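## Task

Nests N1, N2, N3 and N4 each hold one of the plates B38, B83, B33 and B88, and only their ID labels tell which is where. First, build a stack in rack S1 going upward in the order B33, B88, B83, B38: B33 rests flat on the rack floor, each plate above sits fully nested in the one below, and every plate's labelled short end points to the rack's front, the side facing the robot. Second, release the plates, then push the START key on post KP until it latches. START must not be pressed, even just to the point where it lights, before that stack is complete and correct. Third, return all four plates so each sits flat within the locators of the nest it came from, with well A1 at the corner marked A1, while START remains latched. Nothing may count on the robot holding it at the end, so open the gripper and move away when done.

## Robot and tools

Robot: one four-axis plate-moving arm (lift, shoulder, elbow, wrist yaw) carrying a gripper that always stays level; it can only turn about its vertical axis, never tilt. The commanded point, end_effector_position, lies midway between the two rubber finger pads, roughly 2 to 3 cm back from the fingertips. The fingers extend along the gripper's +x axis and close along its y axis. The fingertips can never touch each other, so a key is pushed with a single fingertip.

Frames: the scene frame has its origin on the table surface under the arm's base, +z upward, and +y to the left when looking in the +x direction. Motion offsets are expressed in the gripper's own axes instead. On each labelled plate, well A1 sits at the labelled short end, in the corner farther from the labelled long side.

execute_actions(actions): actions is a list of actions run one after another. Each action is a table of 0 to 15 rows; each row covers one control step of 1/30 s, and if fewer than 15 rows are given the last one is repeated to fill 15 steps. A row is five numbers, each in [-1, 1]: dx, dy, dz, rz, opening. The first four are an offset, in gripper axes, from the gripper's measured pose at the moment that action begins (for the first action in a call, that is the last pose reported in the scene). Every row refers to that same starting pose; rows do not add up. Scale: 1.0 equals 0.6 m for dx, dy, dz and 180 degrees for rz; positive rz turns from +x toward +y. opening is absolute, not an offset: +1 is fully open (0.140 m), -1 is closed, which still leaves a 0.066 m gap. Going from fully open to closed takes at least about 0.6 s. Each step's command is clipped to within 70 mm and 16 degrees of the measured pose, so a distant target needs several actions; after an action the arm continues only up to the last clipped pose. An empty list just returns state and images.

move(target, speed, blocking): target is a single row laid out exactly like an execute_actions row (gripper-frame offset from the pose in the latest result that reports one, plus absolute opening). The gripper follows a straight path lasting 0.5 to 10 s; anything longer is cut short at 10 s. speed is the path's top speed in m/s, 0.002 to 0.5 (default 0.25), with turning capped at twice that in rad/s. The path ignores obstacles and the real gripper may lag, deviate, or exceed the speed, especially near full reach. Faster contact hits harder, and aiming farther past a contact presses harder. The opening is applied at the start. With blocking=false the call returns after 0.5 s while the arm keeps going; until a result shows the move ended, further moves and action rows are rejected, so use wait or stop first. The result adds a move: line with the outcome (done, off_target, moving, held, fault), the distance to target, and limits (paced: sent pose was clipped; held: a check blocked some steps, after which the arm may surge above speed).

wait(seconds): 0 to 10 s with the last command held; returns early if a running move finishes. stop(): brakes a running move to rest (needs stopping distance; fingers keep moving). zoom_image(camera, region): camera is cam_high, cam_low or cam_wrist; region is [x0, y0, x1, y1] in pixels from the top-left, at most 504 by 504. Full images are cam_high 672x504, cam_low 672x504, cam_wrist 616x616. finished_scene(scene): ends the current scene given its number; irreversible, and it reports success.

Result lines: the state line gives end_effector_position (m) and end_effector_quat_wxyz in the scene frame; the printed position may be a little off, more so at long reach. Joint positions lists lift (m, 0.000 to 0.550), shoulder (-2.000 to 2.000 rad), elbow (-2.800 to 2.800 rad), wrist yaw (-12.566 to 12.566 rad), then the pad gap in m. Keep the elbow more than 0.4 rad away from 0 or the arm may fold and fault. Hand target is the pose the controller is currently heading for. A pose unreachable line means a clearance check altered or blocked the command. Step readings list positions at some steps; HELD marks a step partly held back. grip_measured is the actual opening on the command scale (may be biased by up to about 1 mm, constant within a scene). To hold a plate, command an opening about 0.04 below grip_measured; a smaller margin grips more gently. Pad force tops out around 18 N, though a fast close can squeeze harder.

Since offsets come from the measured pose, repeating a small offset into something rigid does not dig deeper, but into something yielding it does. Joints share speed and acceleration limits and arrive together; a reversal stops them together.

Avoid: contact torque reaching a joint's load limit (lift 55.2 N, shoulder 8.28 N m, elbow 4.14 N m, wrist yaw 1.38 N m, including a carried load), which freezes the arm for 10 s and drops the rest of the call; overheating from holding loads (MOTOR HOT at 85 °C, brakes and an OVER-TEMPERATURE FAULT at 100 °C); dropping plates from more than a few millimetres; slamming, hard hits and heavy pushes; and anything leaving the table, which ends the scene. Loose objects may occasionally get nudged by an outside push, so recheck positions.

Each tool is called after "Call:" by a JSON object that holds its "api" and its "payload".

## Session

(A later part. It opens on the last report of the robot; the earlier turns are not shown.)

In. R=(.6578,.2456,.490).

Call:
{"api": "move", "payload": {"target": [0,0,-0.39,0,-0.53]}}

Scene clock: 46.07 s.
end_effector_position=(+0.6578, +0.2456, +0.0697) grip_measured=-0.47 end_effector_quat_wxyz=(+0.970, +0.000, +0.000, +0.242)
Joint positions: [ 0.065  1.091  1.761 -2.362  0.085]
Hand target: +0.658, +0.246, +0.070; +0.970, +0.000, +0.000, +0.242
Off the commanded pose: 0.000 m, 0 deg.
move: done

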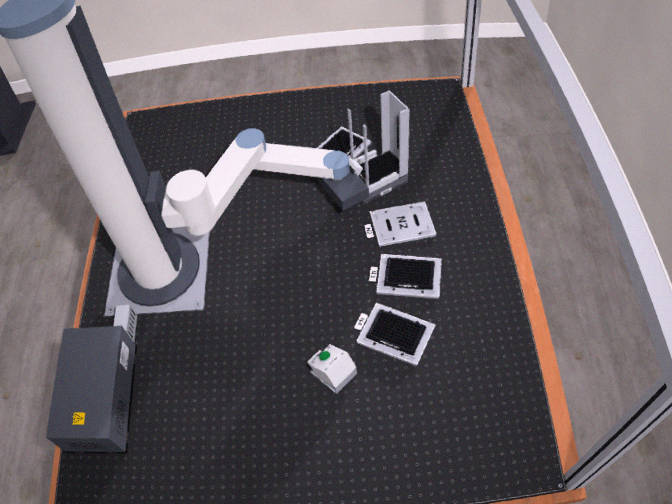

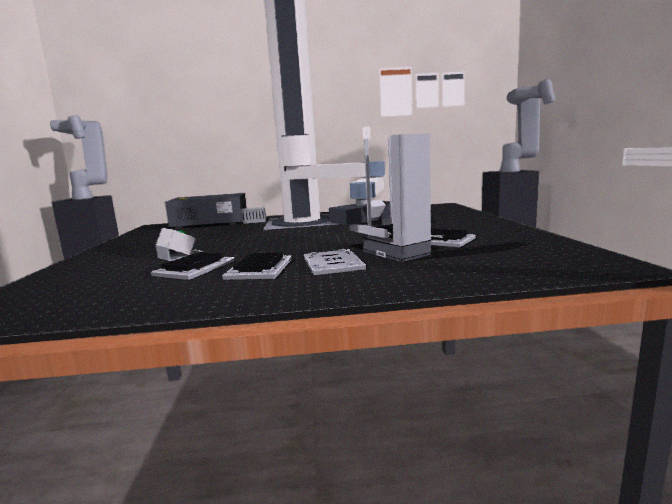

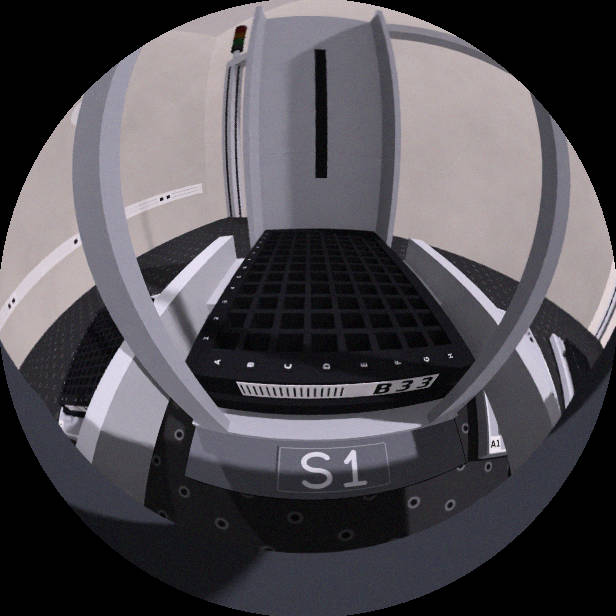

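Call:
{"api": "move", "payload": {"target": [0,0,-0.015,0,-0.53], "speed": 0.015}}

Call:
{"api": "move", "payload": {"target": [0,0,0,0,0.1]}}

Call:
{"api": "move", "payload": {"target": [-0.3,0,0.005,0,0.1]}}

Call:
{"api": "move", "payload": {"target": [0.091,-0.541,-0.012,-0.216,0.1], "speed": 0.3}}

Scene clock: 57.30 s.
end_effector_position=(+0.6578, +0.2456, +0.0606) grip_measured=-0.47 end_effector_quat_wxyz=(+0.970, +0.000, +0.000, +0.242)
Joint positions: [ 0.056  1.091  1.761 -2.362  0.085]
Hand target: +0.658, +0.246, +0.061; +0.970, +0.000, +0.000, +0.242
Off the commanded pose: 0.000 m, 0 deg.
move: done

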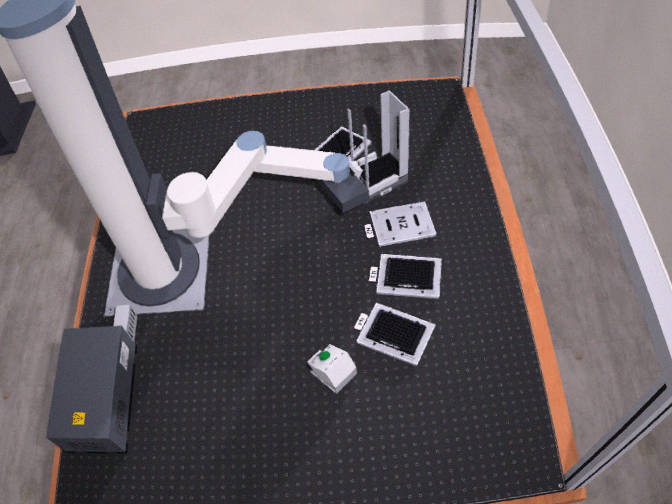

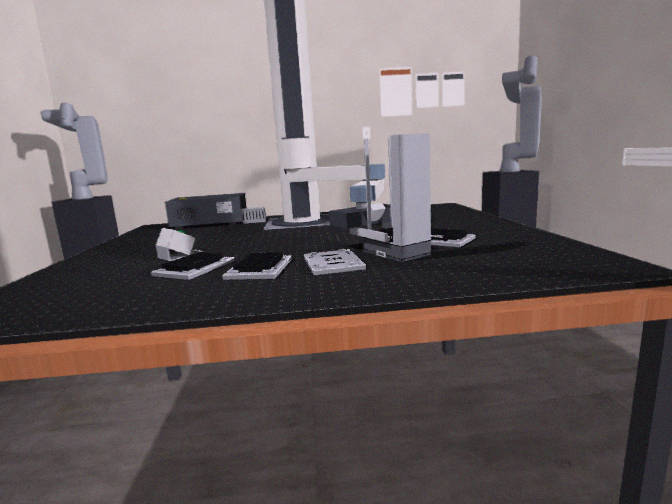

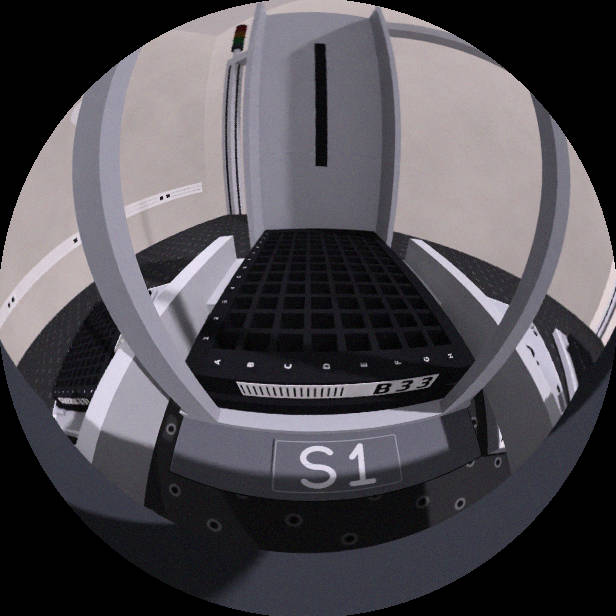

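Scene clock: 57.80 s.
end_effector_position=(+0.6578, +0.2456, +0.0606) grip_measured=+0.10 end_effector_quat_wxyz=(+0.970, +0.000, +0.000, +0.242)
Joint positions: [ 0.056  1.091  1.761 -2.362  0.107]
Hand target: +0.658, +0.246, +0.061; +0.970, +0.000, +0.000, +0.242
Off the commanded pose: 0.000 m, 0 deg.
move: done

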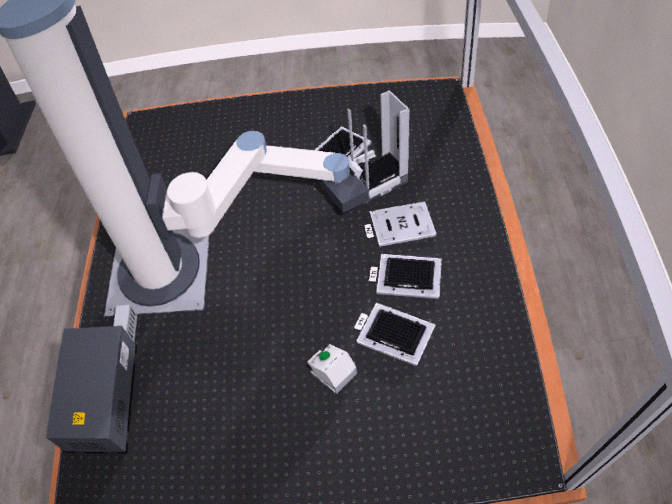

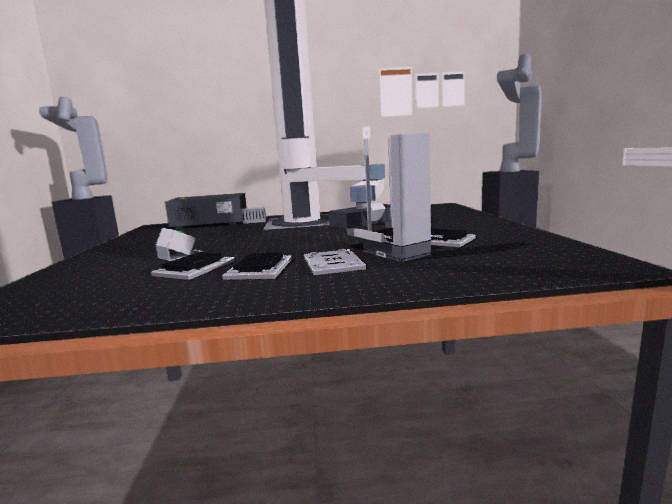

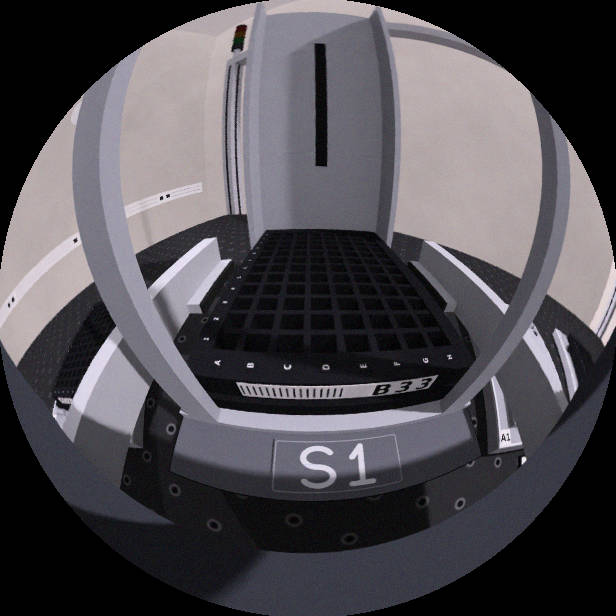

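Scene clock: 58.90 s.
end_effector_position=(+0.4989, +0.1610, +0.0636) grip_measured=+0.10 end_effector_quat_wxyz=(+0.970, +0.000, +0.000, +0.242)
Joint positions: [ 0.059  1.416  0.869 -1.796  0.107]
Hand target: +0.499, +0.161, +0.064; +0.970, +0.000, +0.000, +0.242
Off the commanded pose: 0.000 m, 0 deg.
move: done

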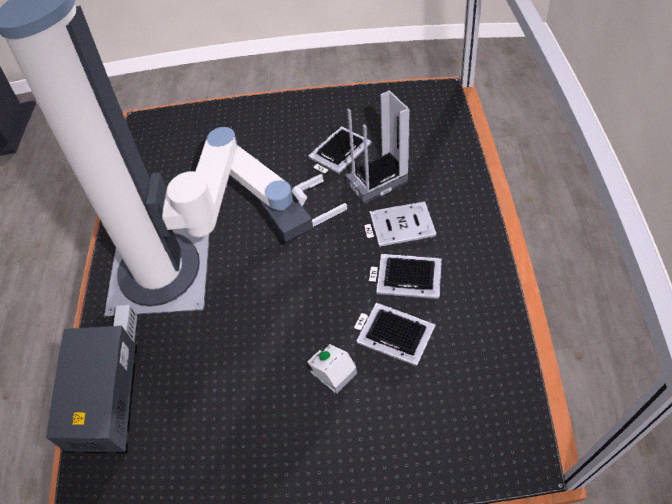

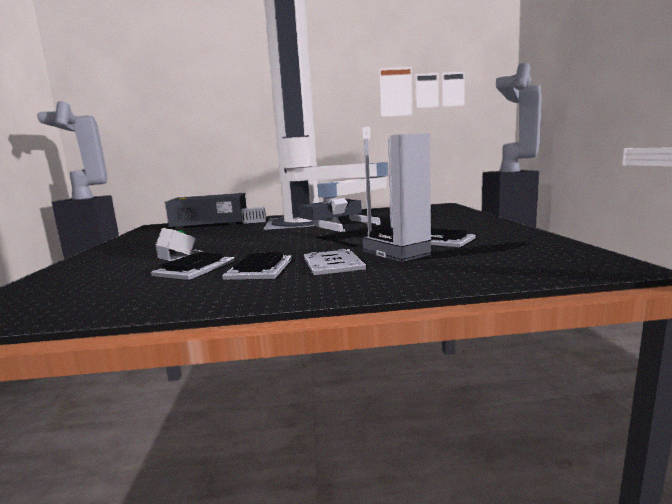

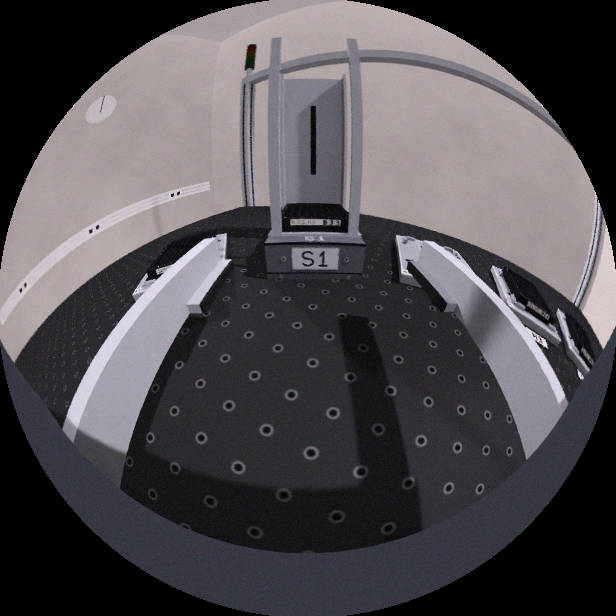

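Scene clock: 60.50 s.
end_effector_position=(+0.6994, -0.1000, +0.0564) grip_measured=+0.10 end_effector_quat_wxyz=(+0.996, +0.000, +0.000, -0.095)
Joint positions: [ 0.051  0.459  1.714 -2.363  0.107]
Hand target: +0.699, -0.100, +0.056; +0.996, +0.000, +0.000, -0.095
Off the commanded pose: 0.000 m, 0 deg.
move: done

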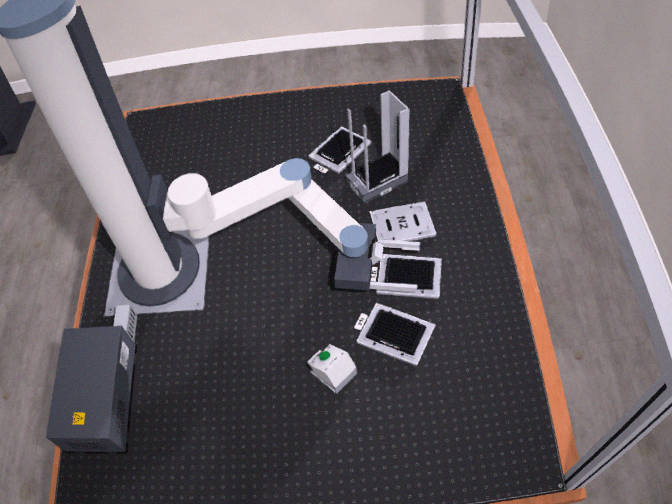

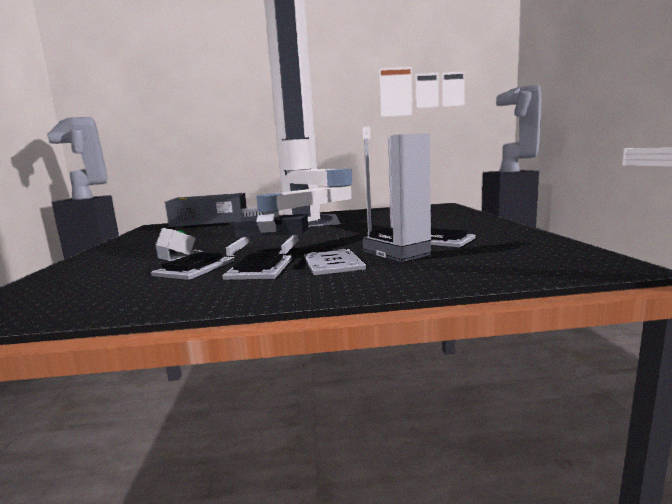

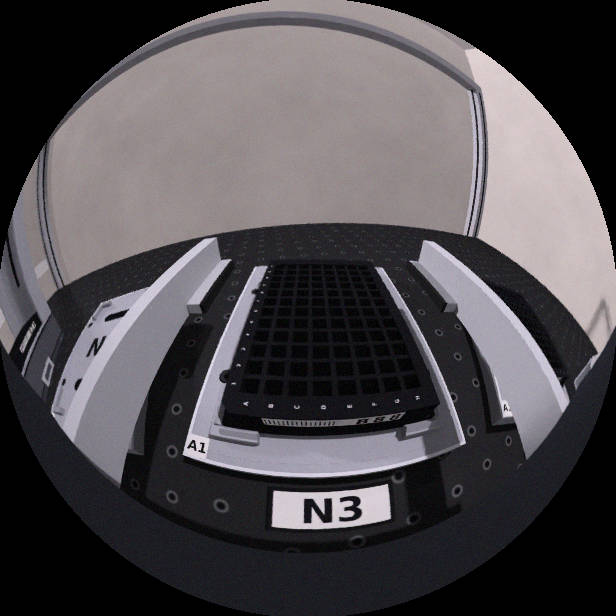

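Call:
{"api": "move", "payload": {"target": [0.0033,0,-0.0437,0.005,0.1], "speed": 0.05}}

Scene clock: 81.67 s.
end_effector_position=(+0.7014, -0.1004, +0.0302) grip_measured=+0.10 end_effector_quat_wxyz=(+0.996, +0.000, +0.000, -0.087)
Joint positions: [ 0.025  0.449  1.726 -2.348  0.107]
Hand target: +0.701, -0.100, +0.030; +0.996, +0.000, +0.000, -0.087
Off the commanded pose: 0.000 m, 0 deg.
move: done

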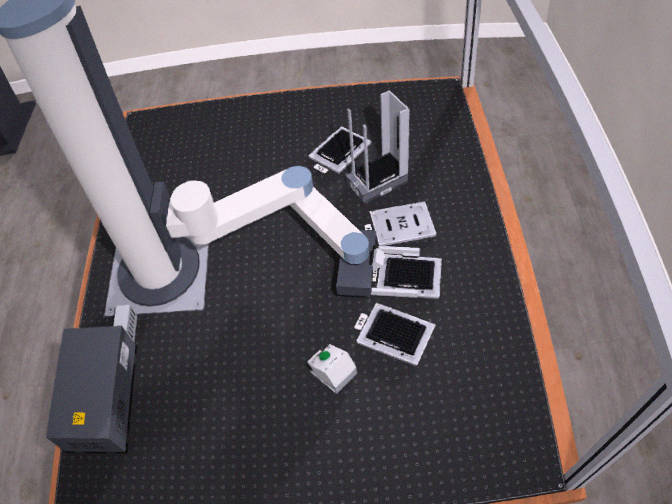

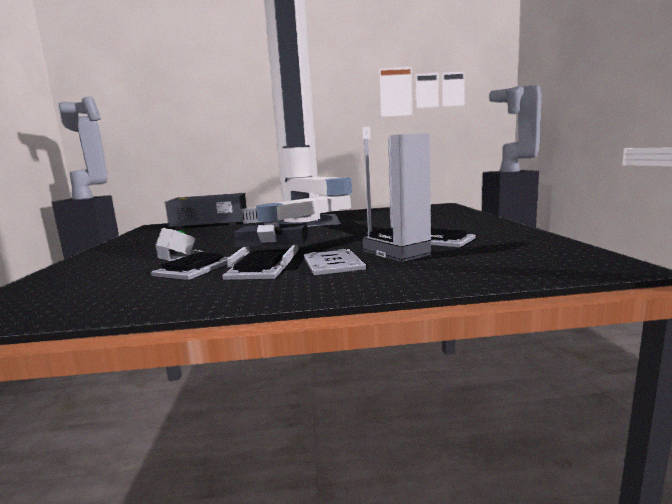

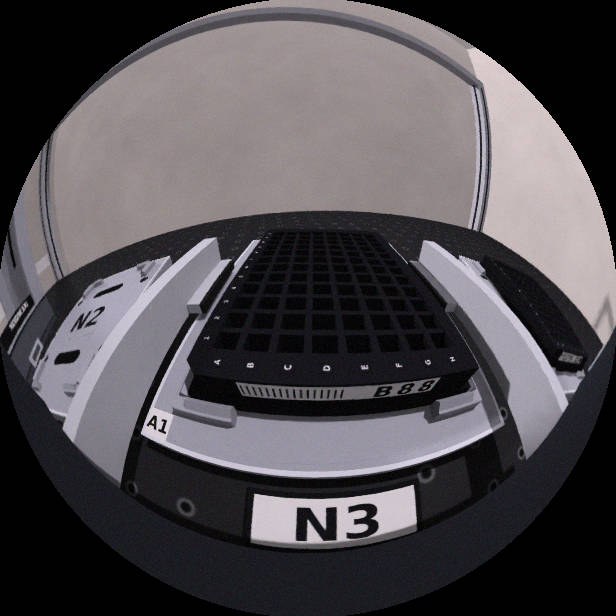

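Call:
{"api": "execute_actions", "payload": {"actions": [[[0,-0.0017,0,0,-0.3]],[[0,0,0,0,-0.42]],[[0,0,0,0,-0.53]]]}}

Call:
{"api": "move", "payload": {"target": [0,0,0.485,0,-0.53], "speed": 0.35}}

Call:
{"api": "move", "payload": {"target": [-0.1707,0.5572,0,0.21,-0.53], "speed": 0.3}}

Scene clock: 90.10 s.
end_effector_position=(+0.7011, -0.1015, +0.0302) grip_measured=-0.47 end_effector_quat_wxyz=(+0.996, +0.000, +0.000, -0.087)
Joint positions: [ 0.025  0.446  1.726 -2.346  0.086]
Hand target: +0.701, -0.101, +0.030; +0.996, +0.000, +0.000, -0.087
Off the commanded pose: 0.000 m, 0 deg.
Step readings (end_effector_position; steps 1 to 15: 1st action; 16 to 30: 2nd action; 31 to 45: 3rd action):
0: (+0.7014, -0.1004, +0.0302)
1: (+0.7014, -0.1004, +0.0302)
2: (+0.7013, -0.1011, +0.0302)
4: (+0.7011, -0.1015, +0.0302)
8: (+0.7011, -0.1015, +0.0302)
15: (+0.7011, -0.1015, +0.0302)
16: (+0.7011, -0.1015, +0.0302)
17: (+0.7011, -0.1015, +0.0302)
19: (+0.7011, -0.1015, +0.0302)
23: (+0.7011, -0.1015, +0.0302)
30: (+0.7011, -0.1015, +0.0302)
31: (+0.7011, -0.1015, +0.0302)
32: (+0.7011, -0.1015, +0.0302)
34: (+0.7011, -0.1015, +0.0302)
38: (+0.7011, -0.1015, +0.0302)
45: end_effector_position above

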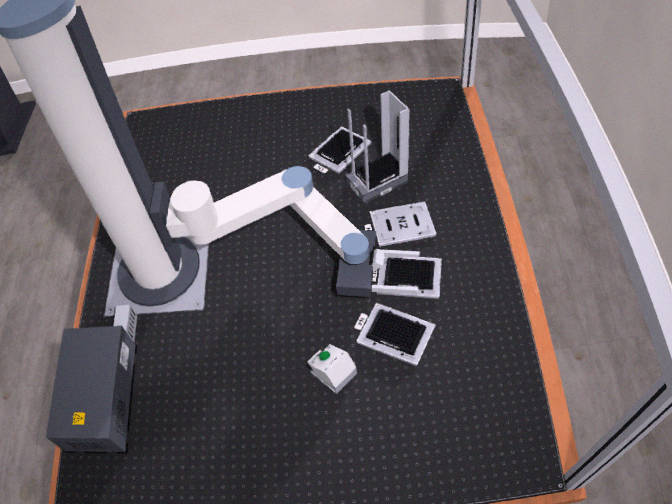

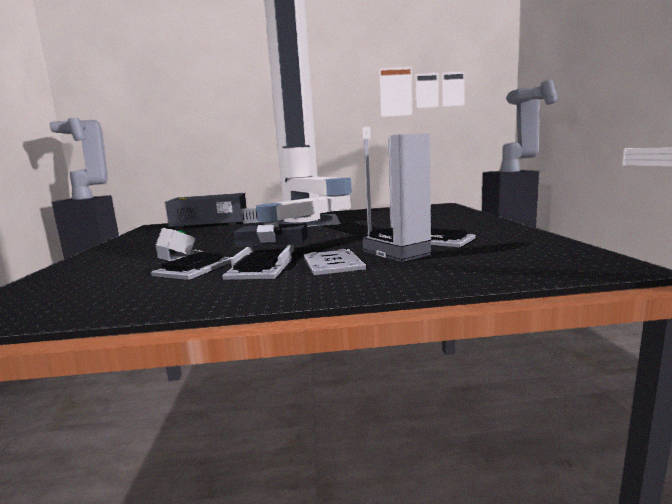

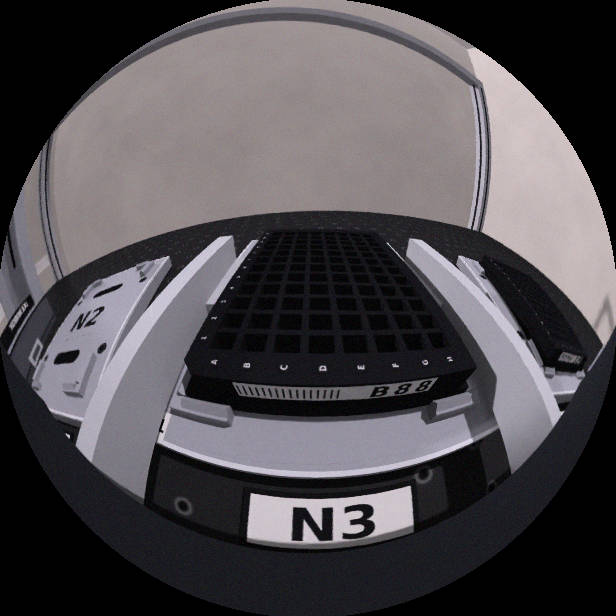

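Scene clock: 91.43 s.
end_effector_position=(+0.7012, -0.1015, +0.3212) grip_measured=-0.47 end_effector_quat_wxyz=(+0.996, +0.000, +0.000, -0.087)
Joint positions: [ 0.316  0.446  1.726 -2.346  0.086]
Hand target: +0.701, -0.101, +0.321; +0.996, +0.000, +0.000, -0.087
Off the commanded pose: 0.000 m, 0 deg.
move: done

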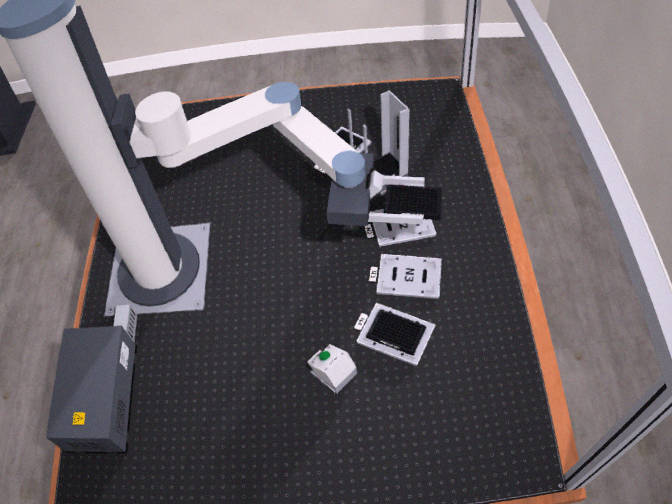

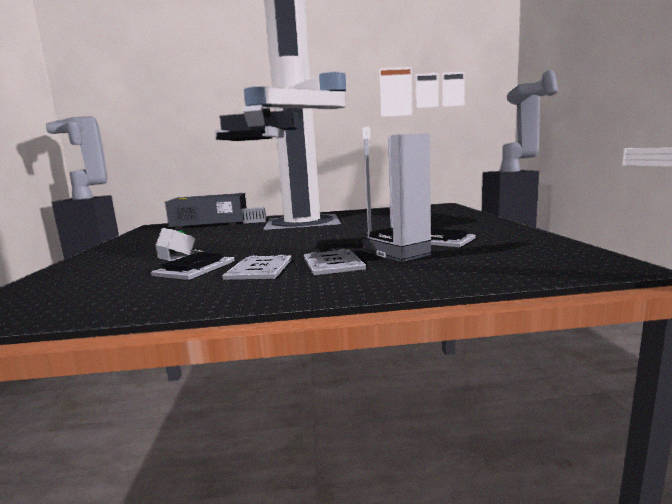

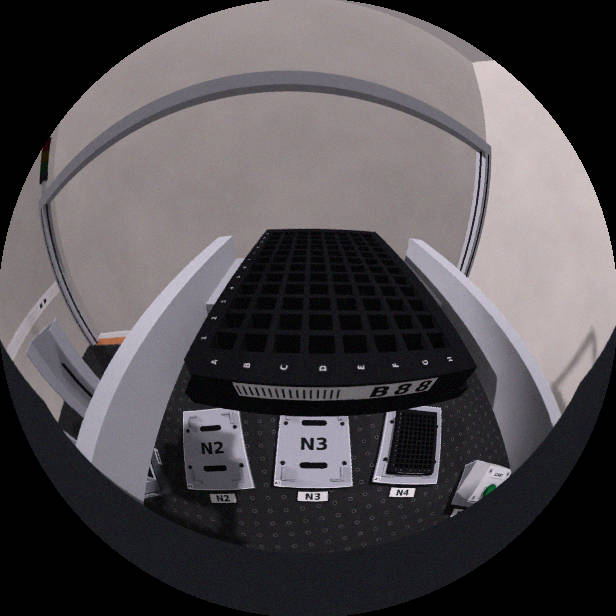

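Scene clock: 92.97 s.
end_effector_position=(+0.6583, +0.2458, +0.3212) grip_measured=-0.47 end_effector_quat_wxyz=(+0.971, +0.000, +0.000, +0.241)
Joint positions: [ 0.316  1.091  1.764 -2.369  0.086]
Hand target: +0.658, +0.246, +0.321; +0.971, +0.000, +0.000, +0.240
Off the commanded pose: 0.000 m, 0 deg.
move: done

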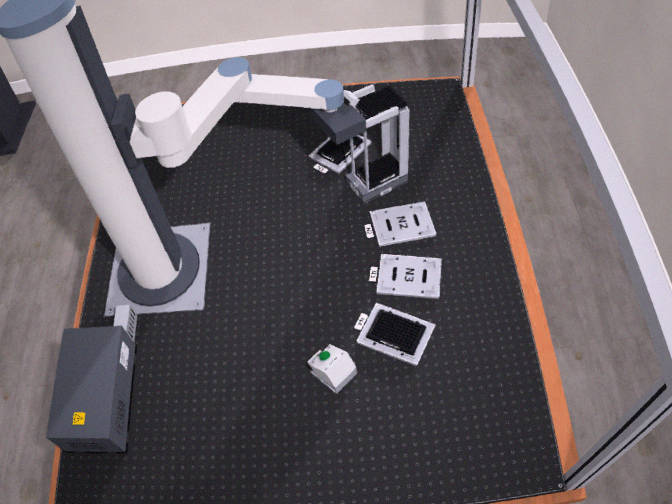

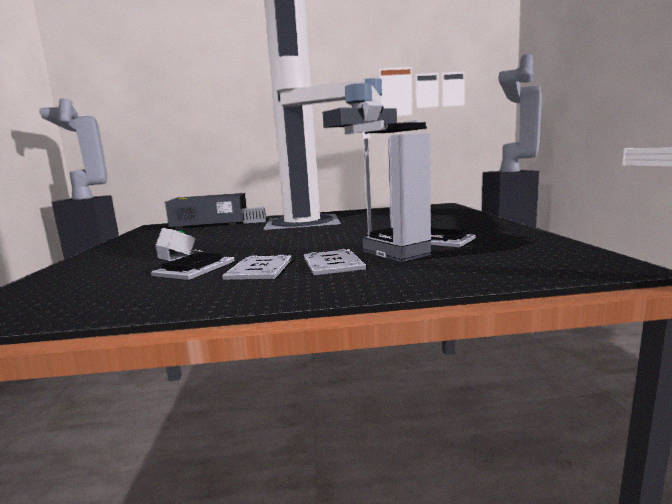

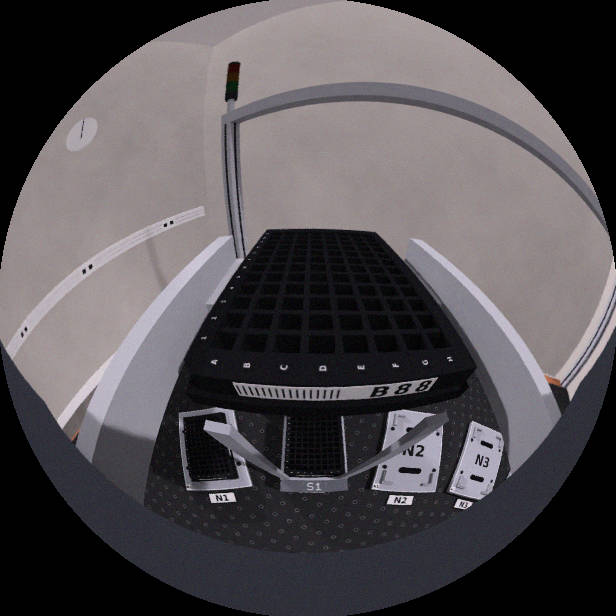

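Call:
{"api": "move", "payload": {"target": [0,0,-0.029,0,-0.53], "speed": 0.015}}

Scene clock: 96.13 s.
end_effector_position=(+0.6582, +0.2461, +0.3038) grip_measured=-0.47 end_effector_quat_wxyz=(+0.970, +0.000, +0.000, +0.242)
Joint positions: [ 0.299  1.091  1.764 -2.367  0.086]
Hand target: +0.658, +0.246, +0.304; +0.971, +0.000, +0.000, +0.241
Off the commanded pose: 0.000 m, 0 deg.
move: done

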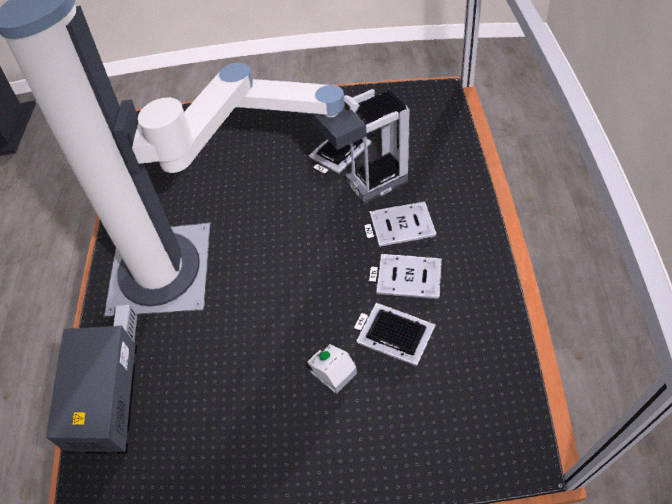

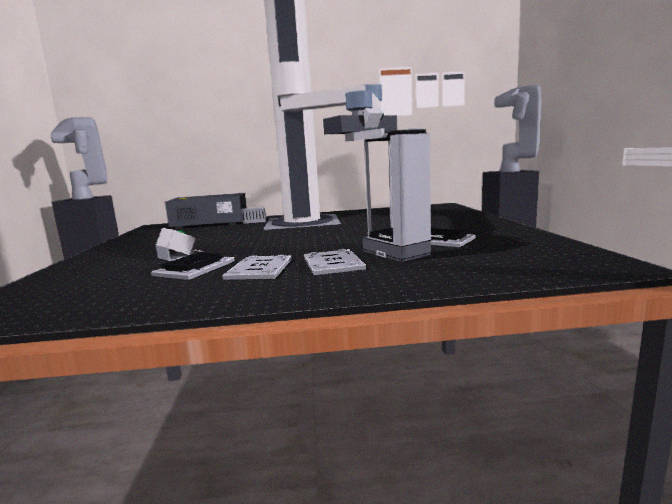

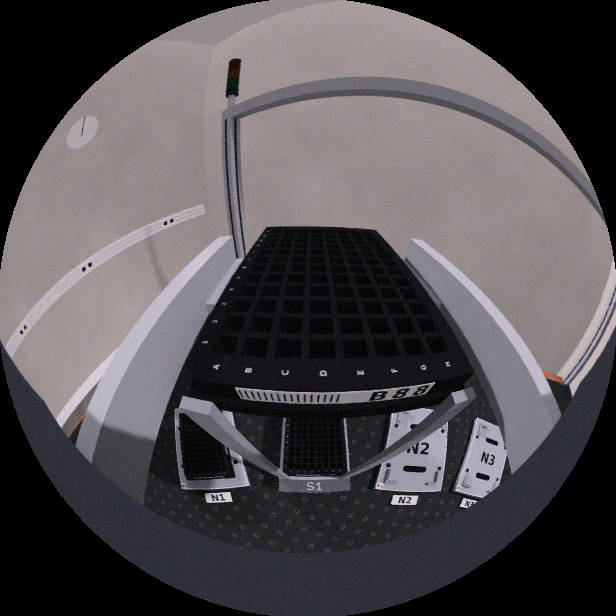

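Slight back-up tilt.

Call:
{"api": "move", "payload": {"target": [-0.0015,0.0007,0,0.001,-0.53], "speed": 0.015}}

Call:
{"api": "move", "payload": {"target": [0,0,-0.01,0,-0.53], "speed": 0.015}}

Scene clock: 100.40 s.
end_effector_position=(+0.6573, +0.2461, +0.3038) grip_measured=-0.47 end_effector_quat_wxyz=(+0.970, +0.000, +0.000, +0.243)
Joint positions: [ 0.299  1.092  1.76  -2.361  0.086]
Hand target: +0.657, +0.246, +0.304; +0.970, +0.000, +0.000, +0.243
Off the commanded pose: 0.000 m, 0 deg.
move: done

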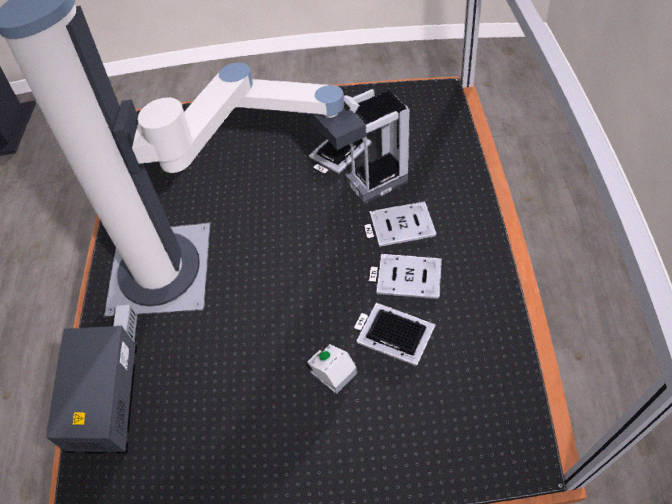

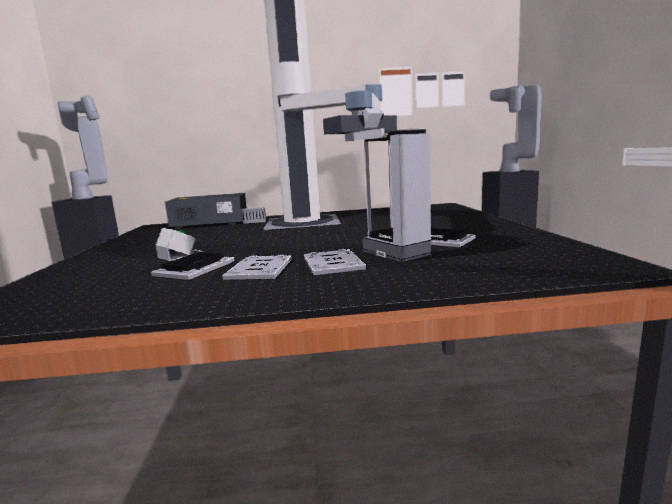

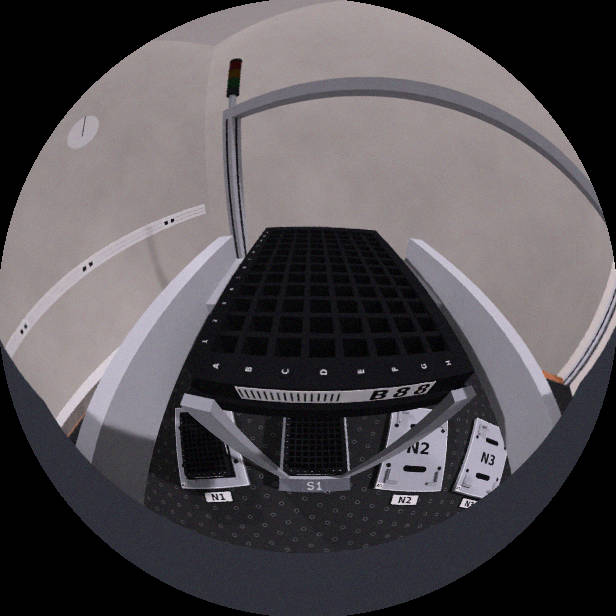

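Scene clock: 101.10 s.
end_effector_position=(+0.6574, +0.2463, +0.2977) grip_measured=-0.47 end_effector_quat_wxyz=(+0.970, +0.000, +0.000, +0.244)
Joint positions: [ 0.293  1.092  1.76  -2.361  0.086]
Hand target: +0.657, +0.246, +0.298; +0.970, +0.000, +0.000, +0.243
Off the commanded pose: 0.000 m, 0 deg.
move: done

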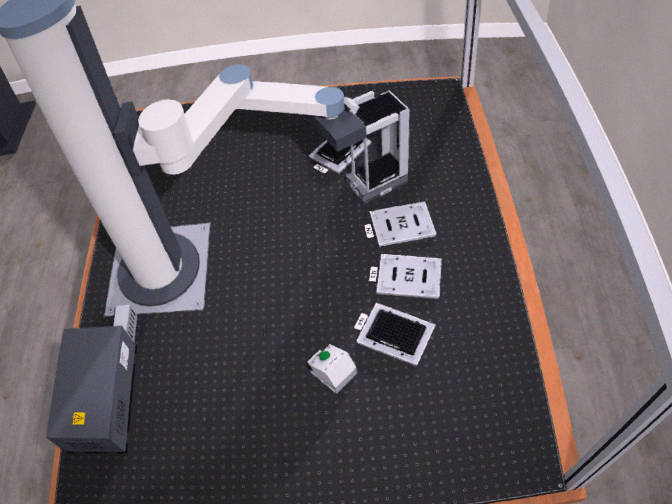

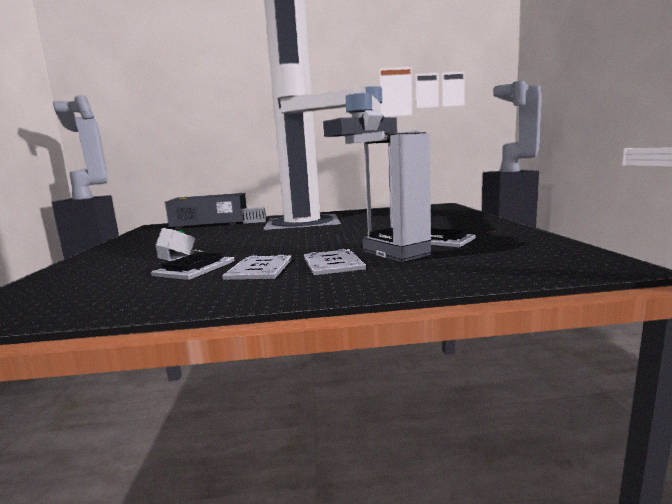

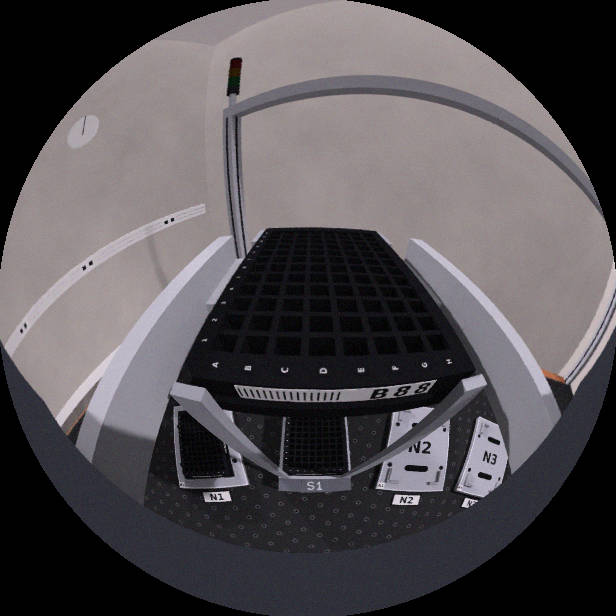

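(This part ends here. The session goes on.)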